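## Task

Move the yellow sponge sitting on the counter into the bin marked N6 so that no part of it overhangs the bin's rim. The bins must not be moved, and the robot must not topple or finish leaning; either of those means failure. The sponge only counts as placed if it stays there with the robot no longer holding it.

## Robot and tools

ROBOT. A TidyBot++: a wheeled base 0.54 m long, 0.50 m wide and 0.38 m tall on four driven casters, carrying one seven-joint arm that ends in a two-finger gripper. The shoulder sits 0.12 m ahead of the base centre and 0.68 m off the floor. base_camera is fixed on the base and looks forward and down; wrist_camera rides on the hand and looks the way the fingers point. The arm begins folded, hand down, poking at most 0.08 m beyond the base front, elbow up to 1.15 m high. Something may occasionally nudge a loose object.

FRAMES. Base frame: origin on the floor below the base centre, x ahead, y to the left, z up. hand_pose is given in it and marks the spot between the finger pads; the hand's own z runs out along the fingers and the pads close along its y. The odometry frame is the base frame as it was when the scene began; heading grows to the left and spans -3.142 to 3.142.

execute_actions. Arguments: "actions", a list holding one action or nothing (empty just reports state and pictures), and optional "cameras": a list of "base_camera", "wrist_camera" or "all" (missing, null or ["all"] gives both, [] gives none). An action may contain:
- "base": exactly one relative move, counted from where the last reported state put the base. translate_m: metres straight ahead, forward positive, -2 to 2. strafe_m: metres sideways, left positive, -2 to 2. rotate_rad: radians turned in place, counter-clockwise seen from above positive, -6.3 to 6.3.
- "joints": a single dictionary for the one arm, keyed by name, each value an absolute target. joint_1_rad (any angle; swings the whole arm about vertical, positive is clockwise from above, opposite to heading), joint_2_rad shoulder -2.249 to 2.249, joint_3_rad any angle, joint_4_rad elbow -2.579 to 2.579, joint_5_rad any angle, joint_6_rad wrist -2.099 to 2.099, joint_7_rad any angle (hand pointing down: positive turns it counter-clockwise from above; at 1.57 the fingers open toward the robot's left and right), all in radians; gripper_pos from 0 (open) to 1 (closed). Unbounded joints take the shorter route, so send turns in pieces smaller than half a revolution. Done tolerance is 0.039 rad for joints 1-4, 0.056 for 5-7, 0.03 for the gripper.
- "speeds": caps for this action only: translate_m and strafe_m 0.05-0.5 m/s, rotate_rad 0.1-1.57 rad/s; the top value is the default.
All motions in an action start together. A base move needing over 8.667 s at its cap is rejected; no action runs beyond 15 s. Any unknown key or value outside its range rejects the whole call with no motion. If a result reports a stop, the rest of that reply's motion, wait and finish calls are dropped. A joint or base left out of an action may still be driving at its earlier target.

ARM GEOMETRY. Upper arm 0.42 m, forearm 0.31 m, hand 0.31 m to the hand point. With joint_1_rad 0, joint_3_rad 3.14, joint_5_rad 0 the arm stays in the vertical x-z plane, and segment tilts from vertical (forward positive) are joint_2_rad, joint_2_rad - joint_4_rad, and joint_2_rad - joint_4_rad - joint_6_rad. Forward reach from the shoulder is the sum of length times sine, height the sum of length times cosine. Joints move up to 1.39 rad/s (1.22 for 5-7). A downward hand reaches at most about 0.94 m above the floor, and only near the base.

GRIPPER. Pad gap is roughly 85 x (1 - gripper_pos) mm. At 1 the fingers grip with about 96-120 N each and keep gripping. "done" at 1 means empty (or something very thin); "off_target" means an object stopped them. Closed tips stick out about 20 mm beyond the hand point.

RESULTS. A "pictures" line gives the image order. base_status and joint_status: "done"; "off_target" (stopped short, may still push); "contact_stop"/"time_out" (old target dropped, holding). Base "done" only means the wheels turned enough; slipping or a blocked base can leave it short. "joint command not followed" with "cause:" means a self-collision check refused the arm targets (gripper still runs); those joints show "not_followed" and may retry later. on_its_own lists uncommanded motion. motor_effort is percent of maximum, peak in brackets. base_odometry drifts a few cm and degrees over many moves; base_tilt is in degrees, forward/right positive. "ARM HIT" means the arm struck itself or the base hard (nothing prevents hitting the base). MOTOR HOT warns at 60 C; at 75 C an OVER-TEMPERATURE FAULT lets the arm sag and joints show "limit_stop_at_motor_heat"; resend targets. Calibration changes for cameras are listed.

ACCURACY. Friction can leave joints slightly off while still saying done; fix by sending last command + (desired - read). The hand typically ends 1-2 cm from plan; trust the images. A held object makes the arm sag; while carrying, never send a joint its current reading.

OTHER TOOLS. wait: seconds 0-10, commands nothing, returns state and pictures. zoom_image: camera (base_camera 644x364 or wrist_camera 644x476 fisheye) and region [x0, y0, x1, y1] in pixels from the top-left, at most 504 x 504, on the latest image. read_manual: only licence texts. finished_scene: scene number 1 or 2, final; the result states success and gives the next task. A reply without a tool call ends all scenes.

AVOID. Dropping, slamming or shoving objects; moving the bins; driving while the arm is snagged at about 0.8 m or higher (tipping); sideways force on a raised hand; big impacts that trip a torque fault (limits 104.5 N m for joints 1-4, 51.3 for 5-7; the arm freezes 10 s and the rest of the call is skipped). Release the sponge inside the bin before finishing.

Each tool is called after "Request:" as name([rows], argument=value, ...), one row to a line, values as JSON.

## Session

I'll start by looking at the current state and images.

Request:
execute_actions(actions=[])

Scene clock: 0.00 s.
base_odometry: x=+0.000 y=+0.000 heading=+0.000 (m, m, rad; odometry frame)
base_tilt: forward=-0.3 right=-0.3 (deg)
base_status: not commanded
joint_positions: joint_1_rad=-0.024 joint_2_rad=-0.390 joint_3_rad=+3.179 joint_4_rad=-2.506 joint_5_rad=+0.029 joint_6_rad=-0.890 joint_7_rad=+1.599 gripper_pos=+0.000
joint_status: not commanded
motor_effort: joint_1_rad=+0 joint_2_rad=-1 joint_3_rad=+1 joint_4_rad=+15 joint_5_rad=+1 joint_6_rad=+1 joint_7_rad=+1 (%)
hand_pose: x=+0.2702 y=-0.0061 z=+0.5995 quat_wxyz=(+0.006, +0.998, +0.017, +0.067) (m; base frame)
pictures: base_camera, wrist_camera
Images, in order (width x height): base_camera 644x364, wrist_camera 644x476.

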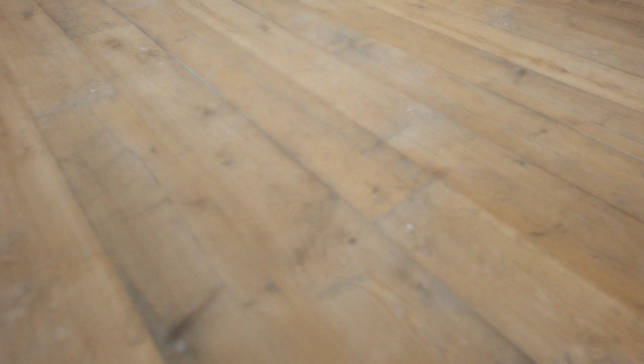

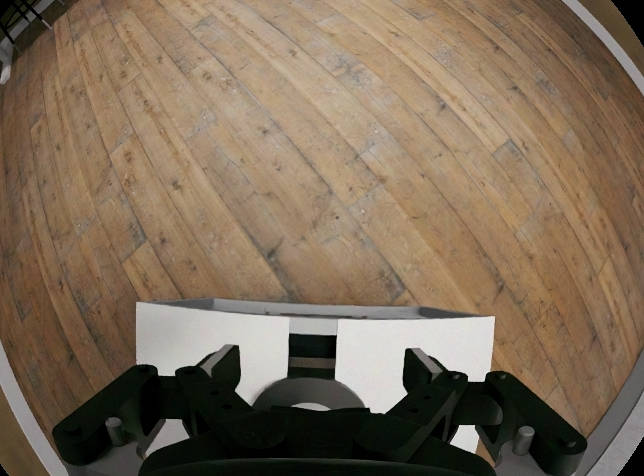

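Request:
execute_actions([
  {"joints": {"joint_6_rad": 0.3}},
], cameras=["wrist_camera"])

Scene clock: 12.67 s.
base_odometry: x=+0.000 y=+0.000 heading=+0.000 (m, m, rad; odometry frame)
base_tilt: forward=-0.2 right=-0.2 (deg)
base_status: not commanded
joint_positions: joint_1_rad=-0.024 joint_2_rad=-0.390 joint_3_rad=+3.179 joint_4_rad=-2.506 joint_5_rad=+0.029 joint_6_rad=+0.290 joint_7_rad=+1.599 gripper_pos=+0.000
joint_status: all done
motor_effort: joint_1_rad=+0(0) joint_2_rad=-5(5) joint_3_rad=+1(1) joint_4_rad=+18(19) joint_5_rad=+1(1) joint_6_rad=+8(8) joint_7_rad=+0(1) (%)
hand_pose: x=+0.5294 y=-0.0025 z=+0.8293 quat_wxyz=(+0.011, +0.791, +0.016, +0.611) (m; base frame)
pictures: wrist_camera
camera_calibration (this result's frames):
wrist_camera: T_world_to_cam=[[0.0510795, -0.997327, 0.0522501, -0.072207], [-0.219043, -0.0622324, -0.973729, 0.988109], [0.974377, 0.0382926, -0.221636, -0.196233], [0, 0, 0, 1]] pos_world=[0.411331, -0.00300732, 0.922431]
Images, in order (width x height): wrist_camera 644x476.

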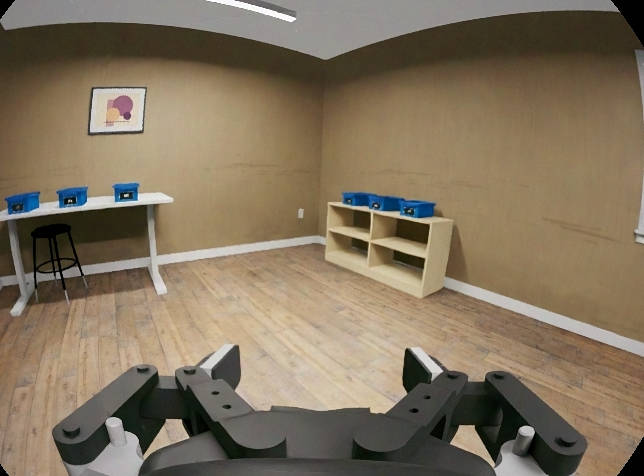

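Request:
zoom_image(camera="wrist_camera", region=[0, 170, 180, 230])

Request:
zoom_image(camera="wrist_camera", region=[320, 180, 460, 230])

Region (0, 170, 180, 230) of wrist_camera's 644x476 image, scaled by 2.800.

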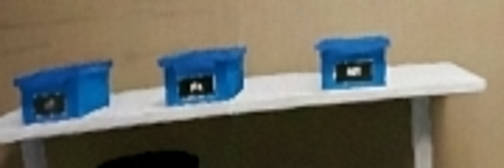

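Region (320, 180, 460, 230) of wrist_camera's 644x476 image, scaled by 3.600; it fills the top 180 rows of this view, and the rest is white.

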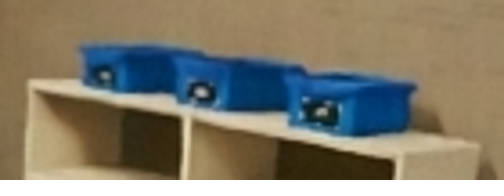

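Request:
execute_actions([
  {"base": {"rotate_rad": 2.0}},
])

Scene clock: 28.60 s.
base_odometry: x=+0.000 y=+0.000 heading=+1.999 (m, m, rad; odometry frame)
base_tilt: forward=-0.2 right=-0.3 (deg)
base_status: done
joint_positions: joint_1_rad=-0.024 joint_2_rad=-0.390 joint_3_rad=+3.179 joint_4_rad=-2.506 joint_5_rad=+0.029 joint_6_rad=+0.290 joint_7_rad=+1.599 gripper_pos=+0.000
joint_status: not commanded
motor_effort: joint_1_rad=+0(1) joint_2_rad=-5(6) joint_3_rad=+1(0) joint_4_rad=+19(19) joint_5_rad=+1(0) joint_6_rad=+8(8) joint_7_rad=+1(0) (%)
hand_pose: x=+0.5294 y=-0.0025 z=+0.8293 quat_wxyz=(+0.011, +0.791, +0.016, +0.611) (m; base frame)
pictures: base_camera, wrist_camera
camera_calibration (this result's frames):
wrist_camera: T_world_to_cam=[[0.0510799, -0.997327, 0.0522501, -0.072207], [-0.219043, -0.0622325, -0.973728, 0.988109], [0.974377, 0.0382929, -0.221637, -0.196232], [0, 0, 0, 1]] pos_world=[0.411331, -0.00300721, 0.922431]
Images, in order (width x height): base_camera 644x364, wrist_camera 644x476.

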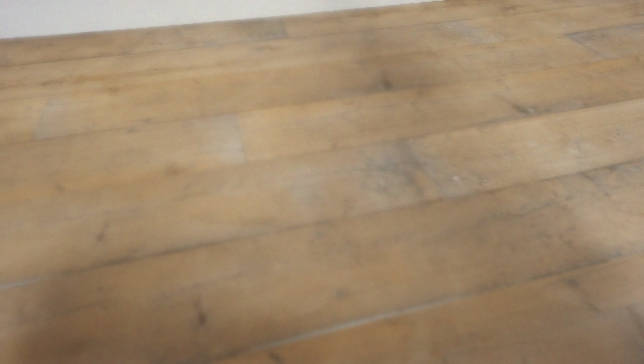

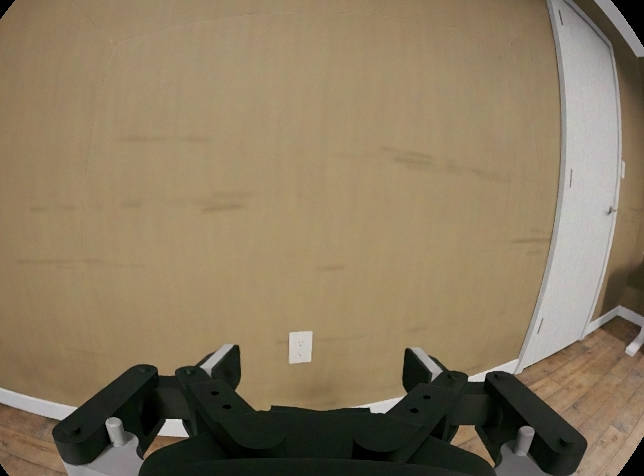

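Request:
execute_actions([
  {"base": {"rotate_rad": 2.0}},
])

Scene clock: 34.23 s.
base_odometry: x=+0.000 y=+0.000 heading=-2.285 (m, m, rad; odometry frame)
base_tilt: forward=-0.2 right=-0.3 (deg)
base_status: done
joint_positions: joint_1_rad=-0.024 joint_2_rad=-0.390 joint_3_rad=+3.179 joint_4_rad=-2.506 joint_5_rad=+0.029 joint_6_rad=+0.290 joint_7_rad=+1.599 gripper_pos=+0.000
joint_status: not commanded
motor_effort: joint_1_rad=+0(1) joint_2_rad=-4(6) joint_3_rad=+1(1) joint_4_rad=+19(19) joint_5_rad=+1(1) joint_6_rad=+8(8) joint_7_rad=+1(0) (%)
hand_pose: x=+0.5294 y=-0.0025 z=+0.8293 quat_wxyz=(+0.011, +0.791, +0.016, +0.611) (m; base frame)
pictures: base_camera, wrist_camera
camera_calibration (this result's frames):
wrist_camera: T_world_to_cam=[[0.0510798, -0.997327, 0.05225, -0.0722069], [-0.219043, -0.0622324, -0.973728, 0.988109], [0.974377, 0.0382928, -0.221637, -0.196232], [0, 0, 0, 1]] pos_world=[0.411331, -0.00300724, 0.922431]
Images, in order (width x height): base_camera 644x364, wrist_camera 644x476.

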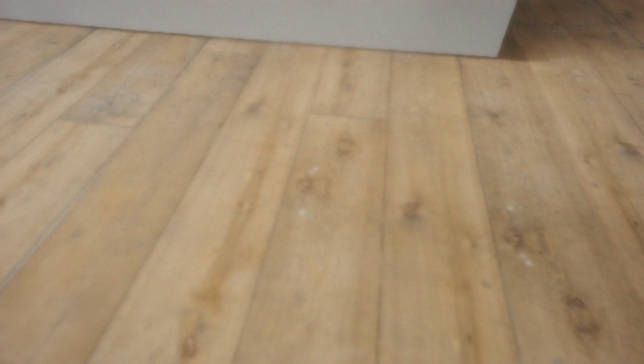

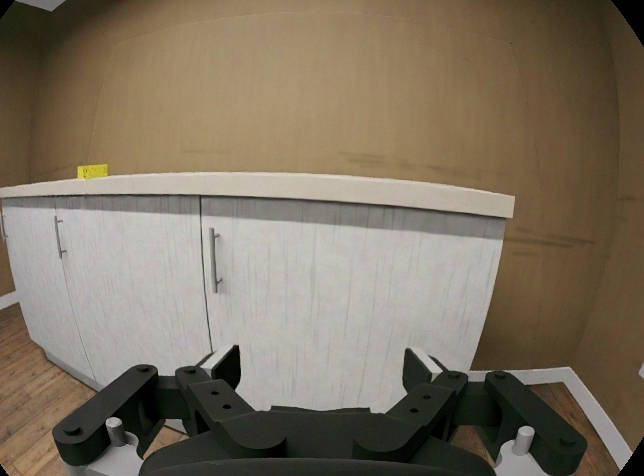

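Request:
zoom_image(camera="base_camera", region=[0, 0, 322, 100])

Request:
zoom_image(camera="base_camera", region=[300, 0, 622, 100])

Request:
zoom_image(camera="wrist_camera", region=[40, 130, 160, 220])

Region (0, 0, 322, 100) of base_camera's 644x364 image, scaled by 1.565; it fills the top 157 rows of this view, and the rest is white.

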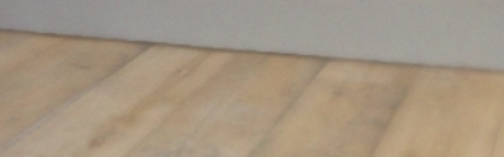

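Region (300, 0, 622, 100) of base_camera's 644x364 image, scaled by 1.565; it fills the top 157 rows of this view, and the rest is white.

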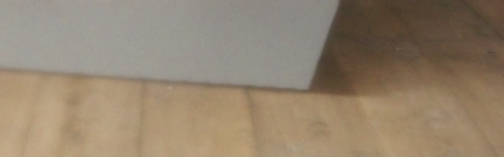

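Region (40, 130, 160, 220) of wrist_camera's 644x476 image, scaled by 4.200; it fills the top 378 rows of this view, and the rest is white.

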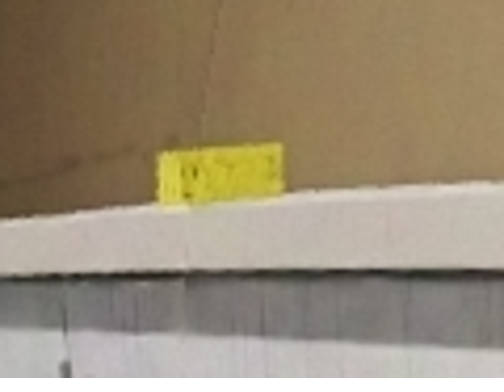

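Request:
execute_actions([
  {"base": {"rotate_rad": -0.125}, "joints": {"joint_1_rad": 0.0, "joint_3_rad": 3.1416, "joint_5_rad": 0.0, "joint_7_rad": 1.5708}},
], cameras=["base_camera"])

Request:
execute_actions([
  {"base": {"strafe_m": 0.9}, "joints": {"joint_2_rad": -0.2, "joint_4_rad": -1.2, "joint_6_rad": -1.2}},
])

Scene clock: 90.63 s.
base_odometry: x=+0.000 y=+0.000 heading=-2.409 (m, m, rad; odometry frame)
base_tilt: forward=-0.2 right=-0.3 (deg)
base_status: done
joint_positions: joint_1_rad=-0.015 joint_2_rad=-0.390 joint_3_rad=+3.150 joint_4_rad=-2.506 joint_5_rad=+0.029 joint_6_rad=+0.290 joint_7_rad=+1.599 gripper_pos=+0.000
joint_status: all done
motor_effort: joint_1_rad=+0(1) joint_2_rad=-5(5) joint_3_rad=+1(2) joint_4_rad=+18(18) joint_5_rad=+1(0) joint_6_rad=+8(8) joint_7_rad=+1(1) (%)
hand_pose: x=+0.5291 y=+0.0064 z=+0.8293 quat_wxyz=(+0.010, +0.791, +0.026, +0.611) (m; base frame)
pictures: base_camera
Images, in order (width x height): base_camera 644x364.

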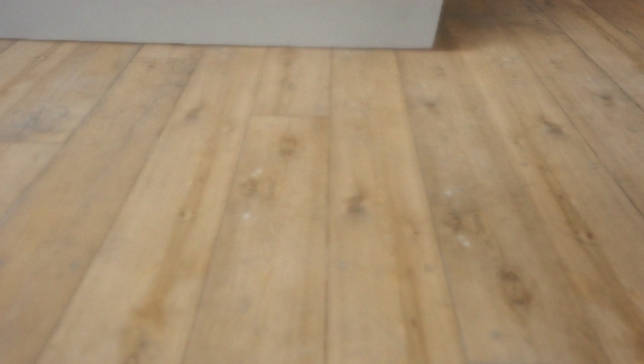

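Scene clock: 93.80 s.
base_odometry: x=+0.603 y=-0.668 heading=-2.408 (m, m, rad; odometry frame)
base_tilt: forward=-0.3 right=-0.3 (deg)
base_status: done
joint_positions: joint_1_rad=-0.015 joint_2_rad=-0.218 joint_3_rad=+3.149 joint_4_rad=-1.217 joint_5_rad=+0.025 joint_6_rad=-1.168 joint_7_rad=+1.599 gripper_pos=+0.000
joint_status: all done
motor_effort: joint_1_rad=-1(0) joint_2_rad=-10(11) joint_3_rad=+1(3) joint_4_rad=+18(21) joint_5_rad=+1(2) joint_6_rad=+7(9) joint_7_rad=+1(0) (%)
hand_pose: x=+0.5499 y=-0.0031 z=+1.0881 quat_wxyz=(+0.017, +0.883, +0.014, +0.468) (m; base frame)
pictures: base_camera, wrist_camera
camera_calibration (this result's frames):
wrist_camera: T_world_to_cam=[[0.0521267, -0.997699, 0.0433612, -0.0782839], [-0.5323, -0.0644964, -0.844095, 1.27573], [0.84495, 0.0209188, -0.534437, 0.252716], [0, 0, 0, 1]] pos_world=[0.469618, -0.00111037, 1.21529]
Images, in order (width x height): base_camera 644x364, wrist_camera 644x476.

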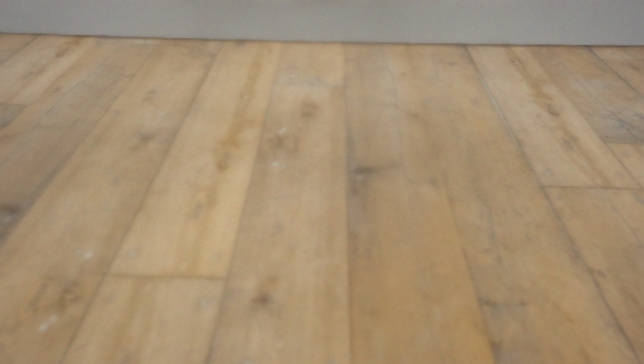

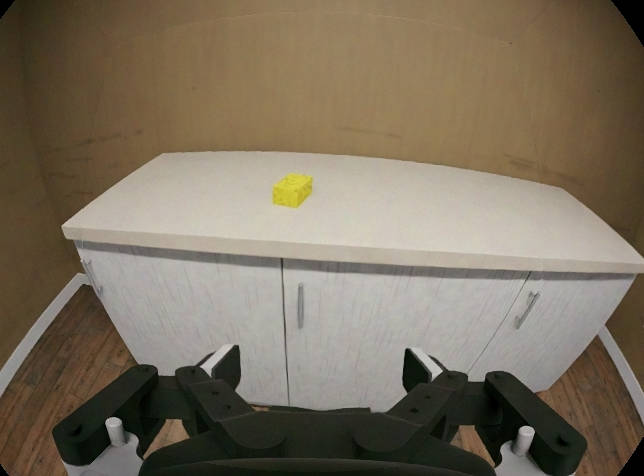

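Request:
zoom_image(camera="wrist_camera", region=[250, 150, 350, 270])

Region (250, 150, 350, 270) of wrist_camera's 644x476 image, scaled by 4.200.

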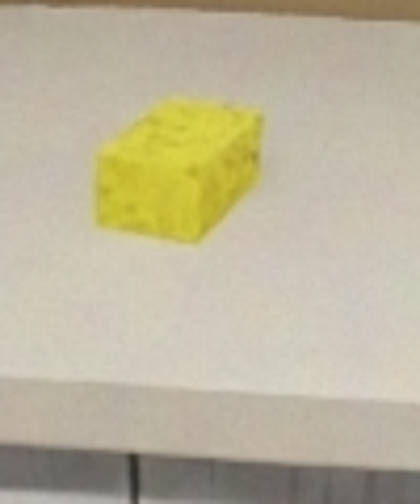

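Request:
execute_actions([
  {"base": {"strafe_m": 0.228}, "joints": {"joint_1_rad": 0.30, "joint_2_rad": 0.30, "joint_3_rad": 3.135, "joint_4_rad": -0.60, "joint_5_rad": -0.025, "joint_6_rad": -1.64, "joint_7_rad": 1.545}},
])

Scene clock: 152.50 s.
base_odometry: x=+0.756 y=-0.838 heading=-2.407 (m, m, rad; odometry frame)
base_tilt: forward=-0.2 right=-0.3 (deg)
base_status: done
joint_positions: joint_1_rad=+0.282 joint_2_rad=+0.293 joint_3_rad=+3.144 joint_4_rad=-0.620 joint_5_rad=+0.005 joint_6_rad=-1.607 joint_7_rad=+1.575 gripper_pos=+0.000
joint_status: all done
motor_effort: joint_1_rad=+0(2) joint_2_rad=-26(28) joint_3_rad=+1(3) joint_4_rad=+16(18) joint_5_rad=+1(2) joint_6_rad=+4(6) joint_7_rad=+0(0) (%)
hand_pose: x=+0.6485 y=-0.1549 z=+1.0234 quat_wxyz=(+0.047, +0.943, -0.134, +0.302) (m; base frame)
pictures: base_camera, wrist_camera
camera_calibration (this result's frames):
wrist_camera: T_world_to_cam=[[-0.242355, -0.970162, -0.00704196, 0.0147633], [-0.76858, 0.196417, -0.608855, 1.21669], [0.592071, -0.142147, -0.79325, 0.541591], [0, 0, 0, 1]] pos_world=[0.618039, -0.14767, 1.17051]
Images, in order (width x height): base_camera 644x364, wrist_camera 644x476.

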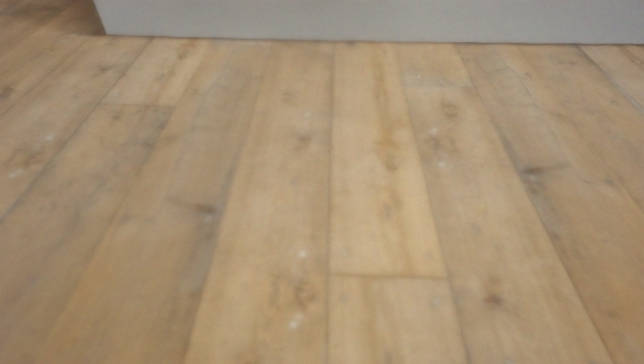

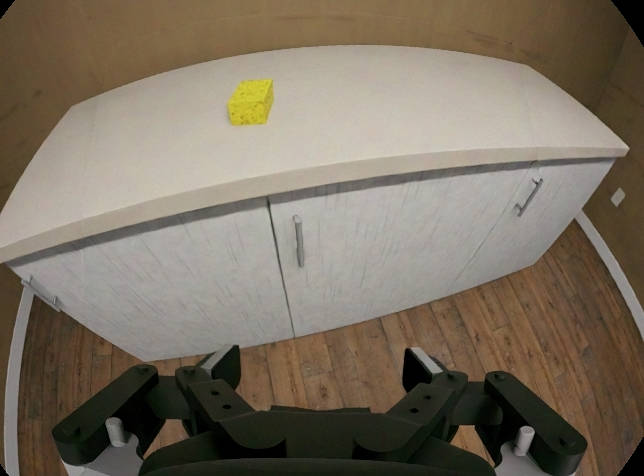

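Request:
execute_actions([
  {"base": {"translate_m": 0.49}},
])

Scene clock: 161.77 s.
base_odometry: x=+0.393 y=-1.166 heading=-2.407 (m, m, rad; odometry frame)
base_tilt: forward=-0.2 right=-0.3 (deg)
base_status: done
joint_positions: joint_1_rad=+0.284 joint_2_rad=+0.304 joint_3_rad=+3.144 joint_4_rad=-0.617 joint_5_rad=+0.003 joint_6_rad=-1.610 joint_7_rad=+1.575 gripper_pos=+0.000
joint_status: not commanded
motor_effort: joint_1_rad=+0(0) joint_2_rad=-27(30) joint_3_rad=+0(0) joint_4_rad=+16(16) joint_5_rad=+1(1) joint_6_rad=+4(5) joint_7_rad=+1(0) (%)
hand_pose: x=+0.6513 y=-0.1560 z=+1.0182 quat_wxyz=(+0.045, +0.944, -0.135, +0.297) (m; base frame)
pictures: base_camera, wrist_camera
camera_calibration (this result's frames):
wrist_camera: T_world_to_cam=[[-0.242806, -0.970034, -0.00895777, 0.0166257], [-0.774505, 0.199407, -0.600316, 1.21157], [0.584113, -0.138822, -0.799713, 0.547904], [0, 0, 0, 1]] pos_world=[0.622368, -0.149408, 1.16564]
Images, in order (width x height): base_camera 644x364, wrist_camera 644x476.

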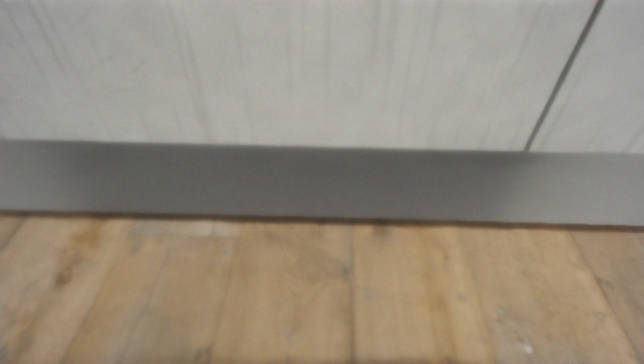

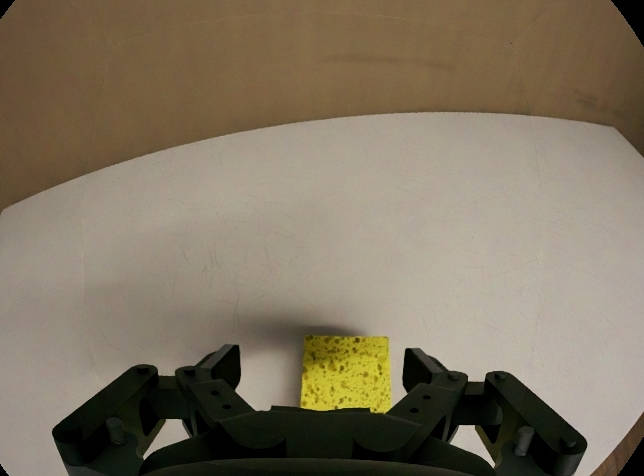

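Request:
zoom_image(camera="wrist_camera", region=[200, 300, 450, 440])

Region (200, 300, 450, 440) of wrist_camera's 644x476 image, scaled by 2.016; it fills the top 282 rows of this view, and the rest is white.

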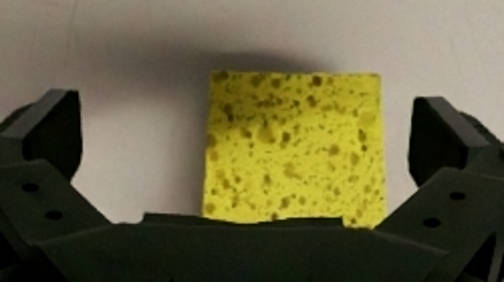

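Request:
execute_actions([
  {"joints": {"joint_1_rad": 0.332, "joint_2_rad": 0.20, "joint_4_rad": -0.86, "joint_6_rad": -1.436}},
], cameras=["wrist_camera"])

Scene clock: 211.77 s.
base_odometry: x=+0.393 y=-1.166 heading=-2.407 (m, m, rad; odometry frame)
base_tilt: forward=-0.3 right=-0.3 (deg)
base_status: not commanded
joint_positions: joint_1_rad=+0.311 joint_2_rad=+0.217 joint_3_rad=+3.144 joint_4_rad=-0.842 joint_5_rad=+0.003 joint_6_rad=-1.468 joint_7_rad=+1.575 gripper_pos=+0.000
joint_status: all done
motor_effort: joint_1_rad=+0(0) joint_2_rad=-25(27) joint_3_rad=+1(1) joint_4_rad=+17(18) joint_5_rad=+1(1) joint_6_rad=+4(5) joint_7_rad=+1(1) (%)
hand_pose: x=+0.6369 y=-0.1672 z=+0.9919 quat_wxyz=(+0.050, +0.942, -0.147, +0.298) (m; base frame)
pictures: wrist_camera
camera_calibration (this result's frames):
wrist_camera: T_world_to_cam=[[-0.268632, -0.963203, -0.00872545, 0.0193532], [-0.766717, 0.219299, -0.603369, 1.18827], [0.58308, -0.155394, -0.797415, 0.529359], [0, 0, 0, 1]] pos_world=[0.60761, -0.159687, 1.13926]
Images, in order (width x height): wrist_camera 644x476.

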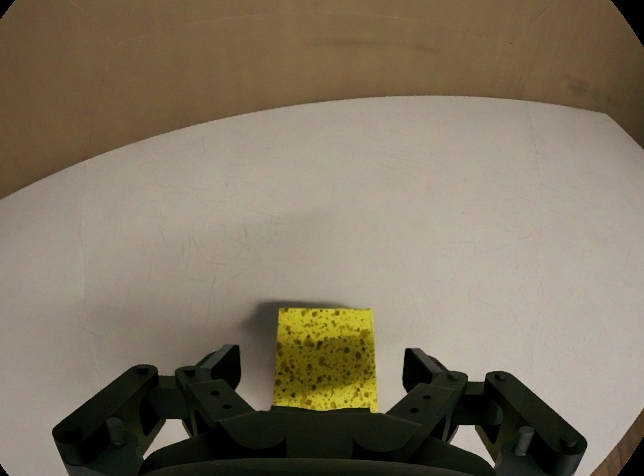

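Request:
zoom_image(camera="wrist_camera", region=[220, 280, 420, 430])

Region (220, 280, 420, 430) of wrist_camera's 644x476 image, scaled by 2.520; it fills the top 378 rows of this view, and the rest is white.

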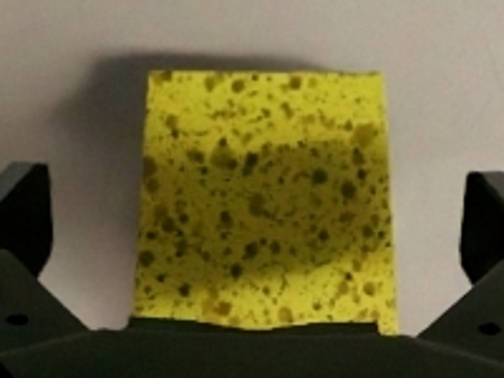

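Request:
execute_actions([
  {"joints": {"joint_2_rad": 0.147, "joint_4_rad": -1.09, "joint_6_rad": -1.262}},
], cameras=["wrist_camera"])

Scene clock: 247.30 s.
base_odometry: x=+0.393 y=-1.166 heading=-2.407 (m, m, rad; odometry frame)
base_tilt: forward=-0.3 right=-0.3 (deg)
base_status: not commanded
joint_positions: joint_1_rad=+0.311 joint_2_rad=+0.167 joint_3_rad=+3.144 joint_4_rad=-1.074 joint_5_rad=+0.003 joint_6_rad=-1.294 joint_7_rad=+1.575 gripper_pos=+0.000
joint_status: all done
motor_effort: joint_1_rad=-1(0) joint_2_rad=-24(22) joint_3_rad=+0(1) joint_4_rad=+18(19) joint_5_rad=+1(1) joint_6_rad=+4(4) joint_7_rad=+1(1) (%)
hand_pose: x=+0.6373 y=-0.1673 z=+0.9428 quat_wxyz=(+0.049, +0.943, -0.147, +0.294) (m; base frame)
pictures: wrist_camera
camera_calibration (this result's frames):
wrist_camera: T_world_to_cam=[[-0.268208, -0.96332, -0.00890482, 0.0187591], [-0.77108, 0.220207, -0.597448, 1.15626], [0.577494, -0.153374, -0.801858, 0.49805], [0, 0, 0, 1]] pos_world=[0.608981, -0.160158, 1.09034]
Images, in order (width x height): wrist_camera 644x476.

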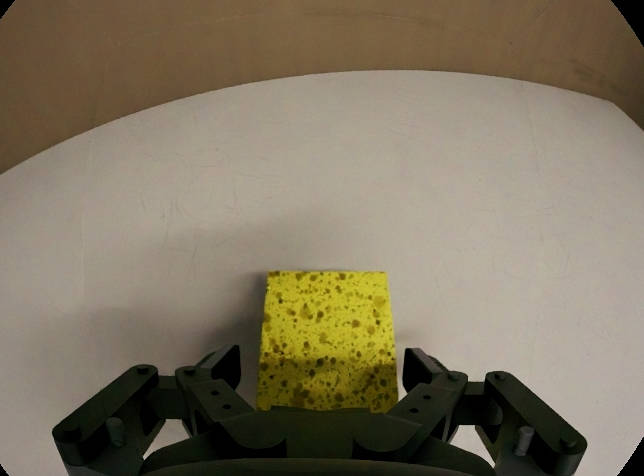

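Request:
execute_actions([
  {"joints": {"gripper_pos": 0.6}},
], cameras=["wrist_camera"])

Scene clock: 257.83 s.
base_odometry: x=+0.393 y=-1.166 heading=-2.407 (m, m, rad; odometry frame)
base_tilt: forward=-0.3 right=-0.3 (deg)
base_status: not commanded
joint_positions: joint_1_rad=+0.311 joint_2_rad=+0.158 joint_3_rad=+3.144 joint_4_rad=-1.075 joint_5_rad=+0.003 joint_6_rad=-1.293 joint_7_rad=+1.575 gripper_pos=+0.401
joint_status: gripper_pos off_target (ended at +0.401, target +0.600)
motor_effort: joint_1_rad=+0(0) joint_2_rad=-24(25) joint_3_rad=+1(1) joint_4_rad=+18(19) joint_5_rad=+1(1) joint_6_rad=+4(5) joint_7_rad=+1(1) (%)
hand_pose: x=+0.6353 y=-0.1667 z=+0.9472 quat_wxyz=(+0.050, +0.942, -0.147, +0.299) (m; base frame)
pictures: wrist_camera
camera_calibration (this result's frames):
wrist_camera: T_world_to_cam=[[-0.268184, -0.963329, -0.00859343, 0.0185666], [-0.766025, 0.218648, -0.604482, 1.16043], [0.584195, -0.15553, -0.796572, 0.493197], [0, 0, 0, 1]] pos_world=[0.605771, -0.159132, 1.09448]
Images, in order (width x height): wrist_camera 644x476.

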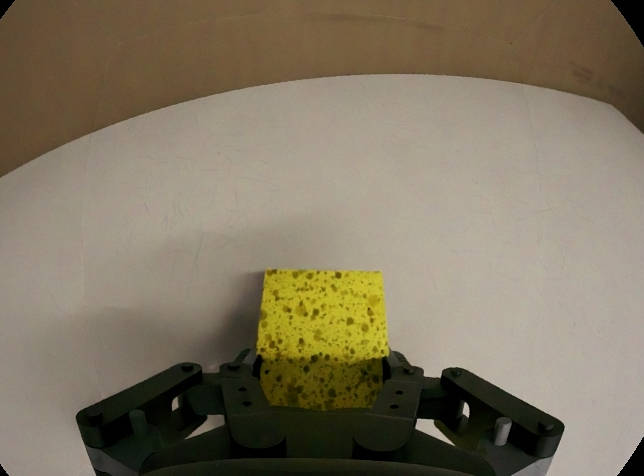

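Request:
execute_actions([
  {"base": {"translate_m": -2.0}, "joints": {"joint_1_rad": -1.95, "joint_2_rad": -0.27, "joint_4_rad": -1.56, "joint_6_rad": -0.52}},
])

Scene clock: 314.90 s.
base_odometry: x=+1.875 y=+0.177 heading=-2.406 (m, m, rad; odometry frame)
base_tilt: forward=-0.3 right=-0.3 (deg)
base_status: done
joint_positions: joint_1_rad=-1.934 joint_2_rad=-0.253 joint_3_rad=+3.142 joint_4_rad=-1.542 joint_5_rad=+0.002 joint_6_rad=-0.553 joint_7_rad=+1.575 gripper_pos=+0.401
joint_status: all done
motor_effort: joint_1_rad=+0(4) joint_2_rad=-12(28) joint_3_rad=+1(2) joint_4_rad=+21(21) joint_5_rad=+1(0) joint_6_rad=+8(7) joint_7_rad=+0(1) (%)
hand_pose: x=-0.0582 y=+0.4638 z=+1.0937 quat_wxyz=(-0.497, +0.450, +0.656, +0.346) (m; base frame)
pictures: base_camera, wrist_camera
camera_calibration (this result's frames):
wrist_camera: T_world_to_cam=[[0.919634, 0.392284, 0.0196652, -0.149245], [0.109601, -0.208217, -0.971922, 1.23069], [-0.377175, 0.895968, -0.234478, -0.0453102], [0, 0, 0, 1]] pos_world=[-0.0147246, 0.355394, 1.18845]
Images, in order (width x height): base_camera 644x364, wrist_camera 644x476.

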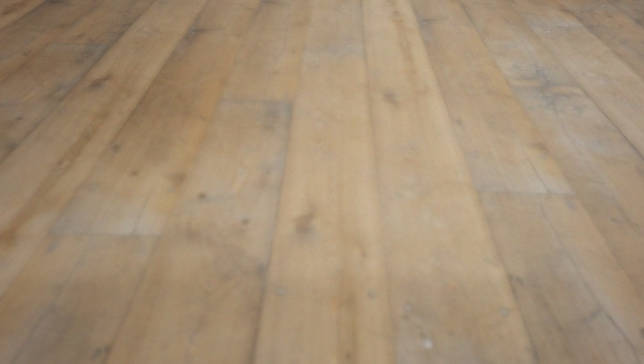

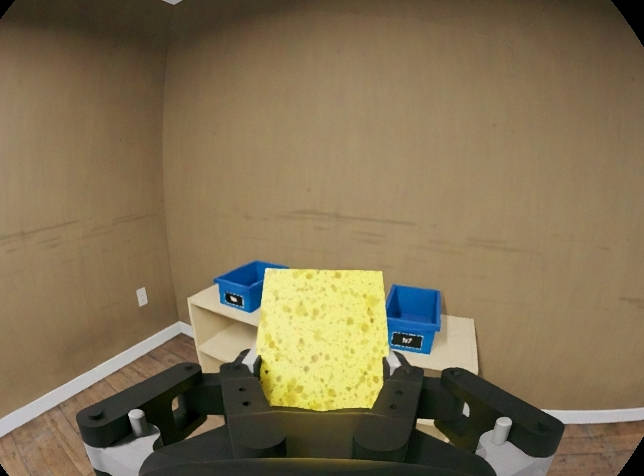

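Request:
zoom_image(camera="wrist_camera", region=[190, 250, 300, 330])

Request:
zoom_image(camera="wrist_camera", region=[370, 270, 490, 370])

Region (190, 250, 300, 330) of wrist_camera's 644x476 image, scaled by 4.582; it fills the top 367 rows of this view, and the rest is white.

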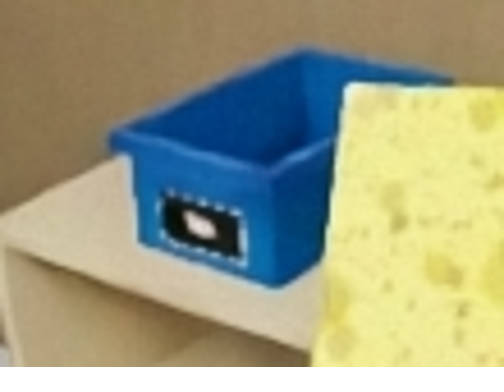

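Region (370, 270, 490, 370) of wrist_camera's 644x476 image, scaled by 4.200.

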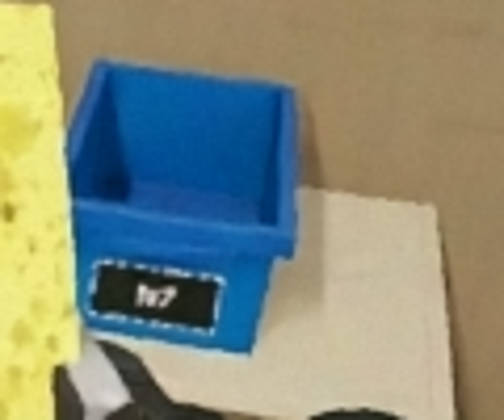

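Request:
execute_actions([
  {"base": {"translate_m": -0.5}, "joints": {"joint_1_rad": -1.70, "joint_6_rad": -1.0}},
], cameras=["wrist_camera"])

Scene clock: 339.93 s.
base_odometry: x=+2.245 y=+0.513 heading=-2.405 (m, m, rad; odometry frame)
base_tilt: forward=-0.2 right=-0.2 (deg)
base_status: done
joint_positions: joint_1_rad=-1.714 joint_2_rad=-0.257 joint_3_rad=+3.137 joint_4_rad=-1.547 joint_5_rad=+0.001 joint_6_rad=-0.974 joint_7_rad=+1.575 gripper_pos=+0.401
joint_status: all done
motor_effort: joint_1_rad=-1(3) joint_2_rad=-11(12) joint_3_rad=+1(3) joint_4_rad=+20(21) joint_5_rad=+1(2) joint_6_rad=+6(9) joint_7_rad=+1(1) (%)
hand_pose: x=+0.0539 y=+0.4295 z=+0.9770 quat_wxyz=(-0.321, +0.590, +0.687, +0.279) (m; base frame)
pictures: wrist_camera
camera_calibration (this result's frames):
wrist_camera: T_world_to_cam=[[0.981755, 0.190148, 0.00127463, -0.135157], [0.117486, -0.601295, -0.790343, 1.08888], [-0.149515, 0.776073, -0.612663, 0.408993], [0, 0, 0, 1]] pos_world=[0.0659141, 0.363029, 1.11134]
Images, in order (width x height): wrist_camera 644x476.

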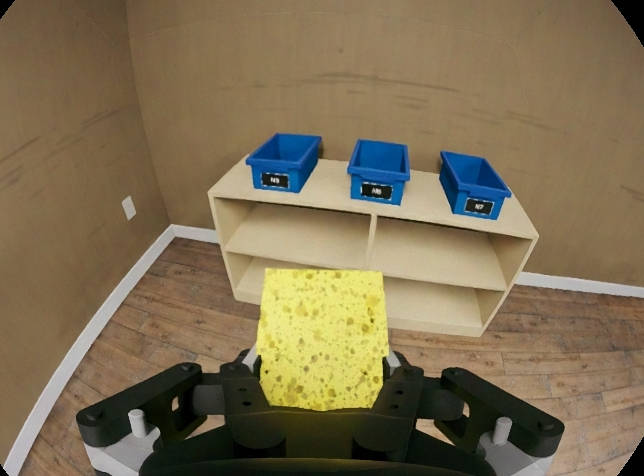

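Request:
zoom_image(camera="wrist_camera", region=[240, 160, 420, 215])

Request:
zoom_image(camera="wrist_camera", region=[345, 170, 410, 210])

Request:
zoom_image(camera="wrist_camera", region=[245, 160, 310, 200])

Region (240, 160, 420, 215) of wrist_camera's 644x476 image, scaled by 2.800; it fills the top 154 rows of this view, and the rest is white.

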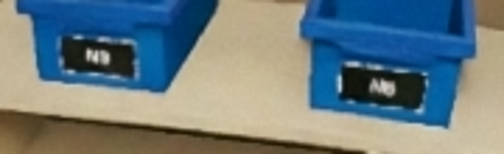

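Region (345, 170, 410, 210) of wrist_camera's 644x476 image, scaled by 7.754; it fills the top 310 rows of this view, and the rest is white.

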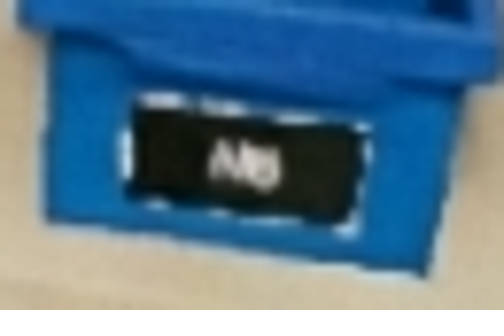

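Region (245, 160, 310, 200) of wrist_camera's 644x476 image, scaled by 7.754; it fills the top 310 rows of this view, and the rest is white.

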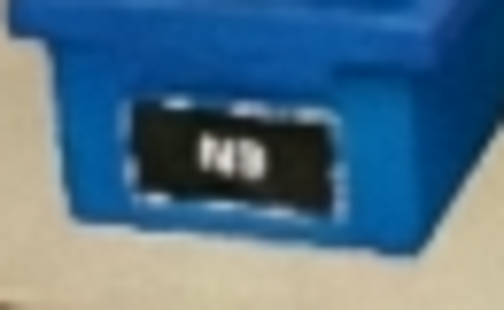

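Request:
execute_actions([
  {"base": {"strafe_m": 0.3}, "joints": {"joint_1_rad": -1.555, "joint_2_rad": 0.197, "joint_4_rad": -1.27, "joint_6_rad": -1.085}},
], cameras=["wrist_camera"])

Scene clock: 372.80 s.
base_odometry: x=+2.447 y=+0.291 heading=-2.404 (m, m, rad; odometry frame)
base_tilt: forward=-0.3 right=-0.3 (deg)
base_status: done
joint_positions: joint_1_rad=-1.575 joint_2_rad=+0.209 joint_3_rad=+3.137 joint_4_rad=-1.290 joint_5_rad=+0.001 joint_6_rad=-1.052 joint_7_rad=+1.575 gripper_pos=+0.401
joint_status: all done
motor_effort: joint_1_rad=+0(1) joint_2_rad=-26(31) joint_3_rad=+1(2) joint_4_rad=+19(20) joint_5_rad=+0(1) joint_6_rad=+4(6) joint_7_rad=+1(1) (%)
hand_pose: x=+0.1133 y=+0.5742 z=+0.8574 quat_wxyz=(-0.206, +0.672, +0.681, +0.205) (m; base frame)
pictures: wrist_camera
camera_calibration (this result's frames):
wrist_camera: T_world_to_cam=[[0.998634, 0.0505027, -0.0134058, -0.129991], [0.0331364, -0.810477, -0.584832, 1.02783], [-0.0404007, 0.583589, -0.811044, 0.500644], [0, 0, 0, 1]] pos_world=[0.115981, 0.547429, 1.00541]
Images, in order (width x height): wrist_camera 644x476.

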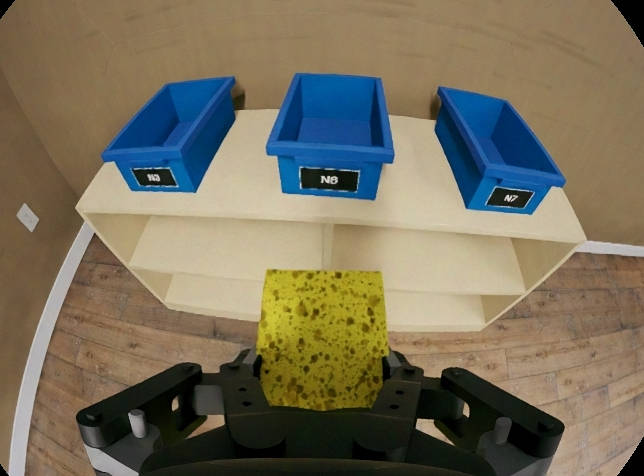

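Request:
zoom_image(camera="wrist_camera", region=[285, 155, 375, 205])

Request:
zoom_image(camera="wrist_camera", region=[115, 150, 205, 200])

Request:
zoom_image(camera="wrist_camera", region=[250, 55, 420, 235])

Region (285, 155, 375, 205) of wrist_camera's 644x476 image, scaled by 5.600.

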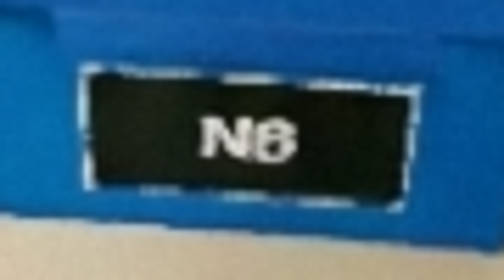

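Region (115, 150, 205, 200) of wrist_camera's 644x476 image, scaled by 5.600.

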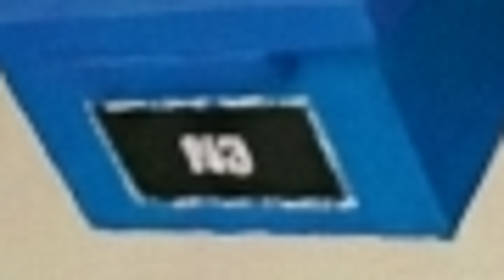

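Region (250, 55, 420, 235) of wrist_camera's 644x476 image, scaled by 2.800.

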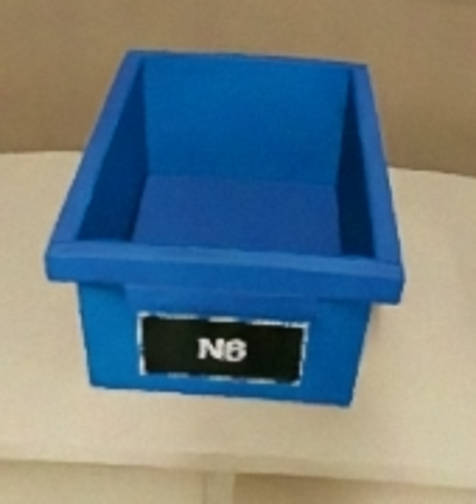

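Request:
zoom_image(camera="wrist_camera", region=[314, 170, 346, 190])

Region (314, 170, 346, 190) of wrist_camera's 644x476 image, scaled by 15.750; it fills the top 315 rows of this view, and the rest is white.

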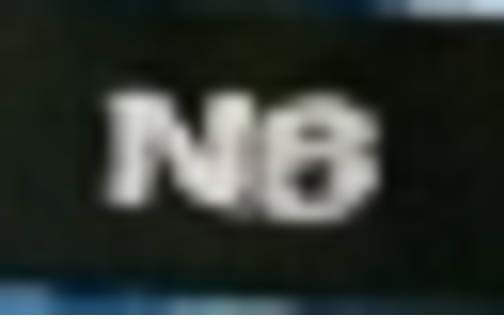

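Request:
execute_actions([
  {"base": {"translate_m": 0.078}, "joints": {"joint_2_rad": 0.51, "joint_4_rad": -1.39, "joint_6_rad": -0.63}},
], cameras=["wrist_camera"])

Scene clock: 494.43 s.
base_odometry: x=+2.389 y=+0.238 heading=-2.404 (m, m, rad; odometry frame)
base_tilt: forward=-0.2 right=-0.3 (deg)
base_status: done
joint_positions: joint_1_rad=-1.560 joint_2_rad=+0.516 joint_3_rad=+3.137 joint_4_rad=-1.382 joint_5_rad=+0.000 joint_6_rad=-0.663 joint_7_rad=+1.575 gripper_pos=+0.401
joint_status: all done
motor_effort: joint_1_rad=-1(3) joint_2_rad=-36(41) joint_3_rad=+0(1) joint_4_rad=+18(20) joint_5_rad=+1(1) joint_6_rad=+4(4) joint_7_rad=+1(1) (%)
hand_pose: x=+0.1224 y=+0.6758 z=+0.6861 quat_wxyz=(-0.202, +0.679, +0.676, +0.202) (m; base frame)
pictures: wrist_camera
camera_calibration (this result's frames):
wrist_camera: T_world_to_cam=[[0.999254, 0.0352308, -0.015824, -0.134607], [0.0196902, -0.817196, -0.576023, 1.00981], [-0.0332251, 0.575282, -0.81728, 0.31173], [0, 0, 0, 1]] pos_world=[0.12498, 0.650622, 0.834314]
Images, in order (width x height): wrist_camera 644x476.

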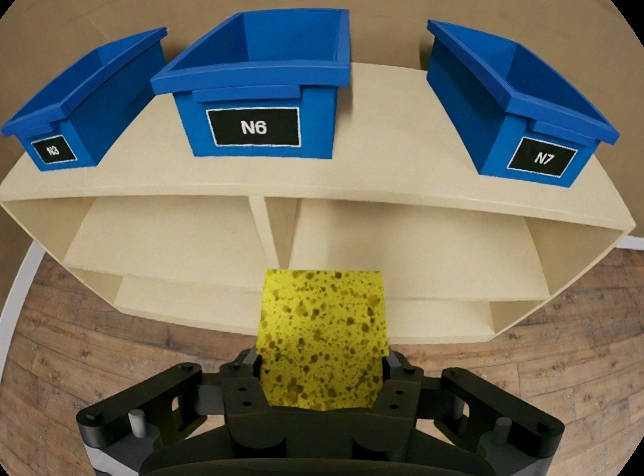

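Request:
execute_actions([
  {"joints": {"joint_1_rad": -1.498, "joint_2_rad": 0.54, "joint_4_rad": -0.708, "joint_5_rad": -0.395, "joint_6_rad": -1.88, "joint_7_rad": 3.068}},
], cameras=["wrist_camera"])

Scene clock: 525.80 s.
base_odometry: x=+2.389 y=+0.238 heading=-2.404 (m, m, rad; odometry frame)
base_tilt: forward=-0.2 right=-0.3 (deg)
base_status: not commanded
joint_positions: joint_1_rad=-1.520 joint_2_rad=+0.524 joint_3_rad=+3.137 joint_4_rad=-0.725 joint_5_rad=-0.366 joint_6_rad=-1.852 joint_7_rad=+3.045 gripper_pos=+0.401
joint_status: all done
motor_effort: joint_1_rad=+0(0) joint_2_rad=-34(38) joint_3_rad=-1(0) joint_4_rad=+15(20) joint_5_rad=-2(3) joint_6_rad=+0(4) joint_7_rad=+0(1) (%)
hand_pose: x=+0.0350 y=+0.5194 z=+0.8538 quat_wxyz=(-0.175, +0.017, +0.984, +0.016) (m; base frame)
pictures: wrist_camera
camera_calibration (this result's frames):
wrist_camera: T_world_to_cam=[[0.00347091, 0.999994, 0.00072872, -0.519481], [0.926111, -0.00293957, -0.37724, 0.355939], [-0.377236, 0.00198424, -0.926115, 0.938625], [0, 0, 0, 1]] pos_world=[0.0262462, 0.518661, 1.00393]
Images, in order (width x height): wrist_camera 644x476.

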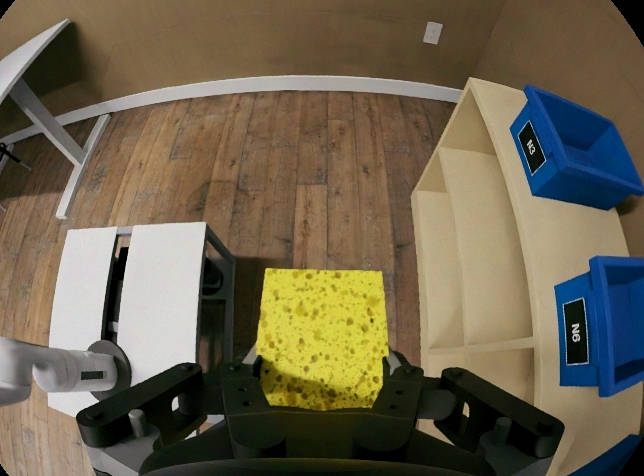

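Request:
execute_actions([
  {"base": {"strafe_m": 0.51}},
])

Scene clock: 535.93 s.
base_odometry: x=+2.732 y=-0.140 heading=-2.405 (m, m, rad; odometry frame)
base_tilt: forward=-0.3 right=-0.3 (deg)
base_status: done
joint_positions: joint_1_rad=-1.518 joint_2_rad=+0.539 joint_3_rad=+3.137 joint_4_rad=-0.724 joint_5_rad=-0.367 joint_6_rad=-1.853 joint_7_rad=+3.045 gripper_pos=+0.401
joint_status: not commanded
motor_effort: joint_1_rad=+0(0) joint_2_rad=-35(37) joint_3_rad=-1(1) joint_4_rad=+15(16) joint_5_rad=-2(2) joint_6_rad=+0(0) joint_7_rad=+1(1) (%)
hand_pose: x=+0.0360 y=+0.5219 z=+0.8463 quat_wxyz=(-0.176, +0.019, +0.984, +0.008) (m; base frame)
pictures: base_camera, wrist_camera
camera_calibration (this result's frames):
wrist_camera: T_world_to_cam=[[0.00483152, 0.999881, -0.0146339, -0.509021], [0.925587, -0.0100107, -0.378401, 0.356872], [-0.378503, -0.0117167, -0.925526, 0.938725], [0, 0, 0, 1]] pos_world=[0.0274537, 0.523532, 0.996406]
Images, in order (width x height): base_camera 644x364, wrist_camera 644x476.

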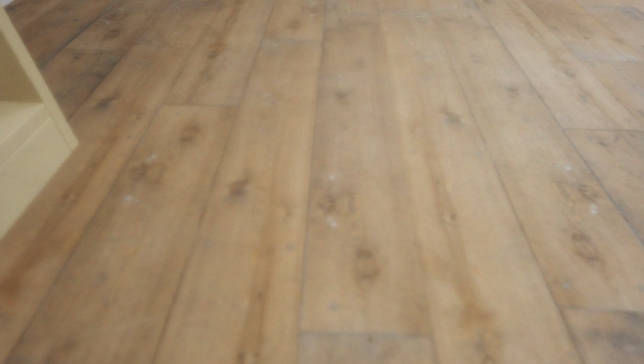

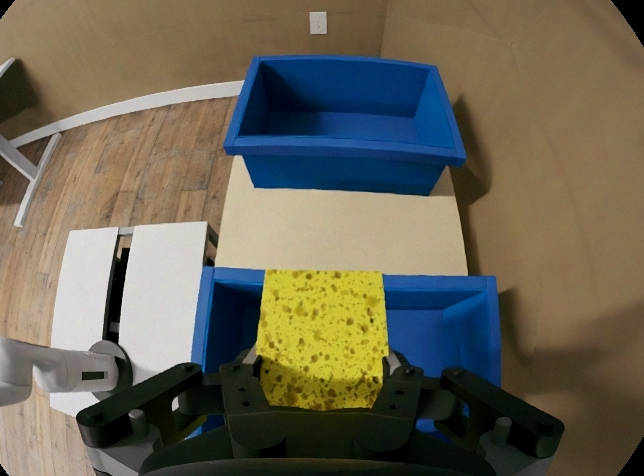

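Request:
zoom_image(camera="wrist_camera", region=[170, 240, 530, 450])

Region (170, 240, 530, 450) of wrist_camera's 644x476 image, scaled by 1.400; it fills the top 294 rows of this view, and the rest is white.

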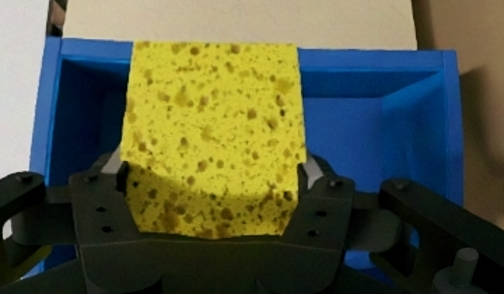

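Request:
execute_actions([
  {"joints": {"joint_1_rad": -1.478, "joint_2_rad": 0.608, "joint_4_rad": -1.106, "joint_6_rad": -1.424, "joint_7_rad": 3.21}},
], cameras=["wrist_camera"])

Scene clock: 579.30 s.
base_odometry: x=+2.732 y=-0.140 heading=-2.405 (m, m, rad; odometry frame)
base_tilt: forward=-0.3 right=-0.3 (deg)
base_status: not commanded
joint_positions: joint_1_rad=-1.499 joint_2_rad=+0.605 joint_3_rad=+3.137 joint_4_rad=-1.093 joint_5_rad=-0.367 joint_6_rad=-1.455 joint_7_rad=+3.181 gripper_pos=+0.401
joint_status: all done
motor_effort: joint_1_rad=+0(0) joint_2_rad=-36(39) joint_3_rad=-1(1) joint_4_rad=+16(17) joint_5_rad=-3(3) joint_6_rad=-1(0) joint_7_rad=+1(1) (%)
hand_pose: x=+0.0443 y=+0.5566 z=+0.6975 quat_wxyz=(-0.182, +0.036, +0.983, +0.004) (m; base frame)
pictures: wrist_camera
camera_calibration (this result's frames):
wrist_camera: T_world_to_cam=[[0.0374302, 0.998897, -0.028345, -0.537267], [0.919404, -0.0455372, -0.390669, 0.321926], [-0.391529, -0.0114377, -0.920095, 0.801206], [0, 0, 0, 1]] pos_world=[0.037825, 0.560498, 0.847723]
Images, in order (width x height): wrist_camera 644x476.

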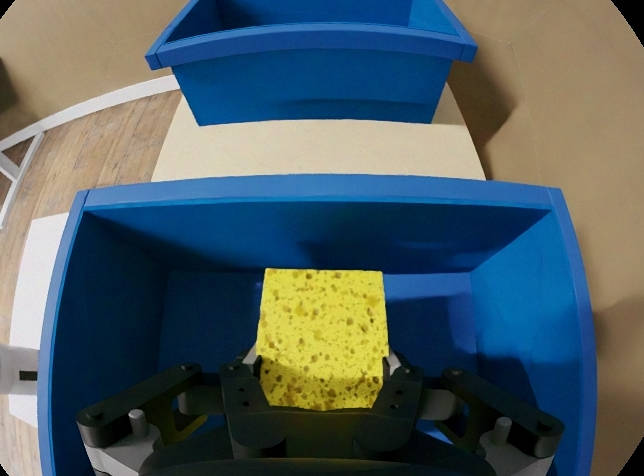

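Request:
execute_actions([
  {"joints": {"joint_4_rad": -1.196, "joint_6_rad": -1.339}},
], cameras=["wrist_camera"])

Scene clock: 614.60 s.
base_odometry: x=+2.732 y=-0.140 heading=-2.405 (m, m, rad; odometry frame)
base_tilt: forward=-0.3 right=-0.3 (deg)
base_status: not commanded
joint_positions: joint_1_rad=-1.499 joint_2_rad=+0.606 joint_3_rad=+3.137 joint_4_rad=-1.183 joint_5_rad=-0.367 joint_6_rad=-1.371 joint_7_rad=+3.181 gripper_pos=+0.401
joint_status: all done
motor_effort: joint_1_rad=-1(1) joint_2_rad=-37(38) joint_3_rad=-1(1) joint_4_rad=+16(17) joint_5_rad=-3(3) joint_6_rad=-1(2) joint_7_rad=+0(1) (%)
hand_pose: x=+0.0453 y=+0.5514 z=+0.6684 quat_wxyz=(-0.180, +0.052, +0.982, +0.000) (m; base frame)
pictures: wrist_camera
camera_calibration (this result's frames):
wrist_camera: T_world_to_cam=[[0.067163, 0.996876, -0.0415684, -0.524289], [0.919235, -0.0780237, -0.385901, 0.324089], [-0.387939, -0.0122929, -0.921603, 0.776109], [0, 0, 0, 1]] pos_world=[0.0383814, 0.557479, 0.818537]
Images, in order (width x height): wrist_camera 644x476.

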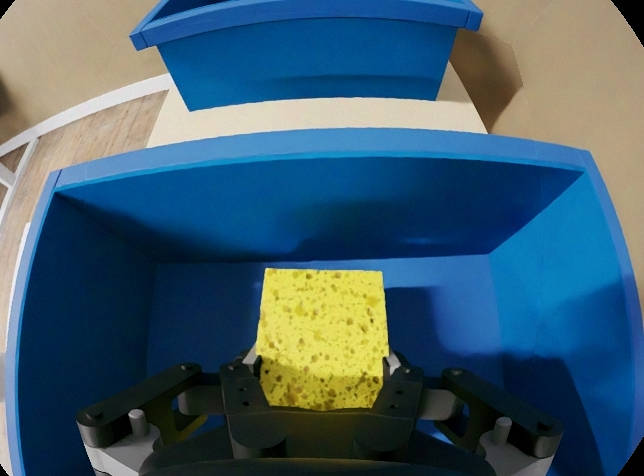

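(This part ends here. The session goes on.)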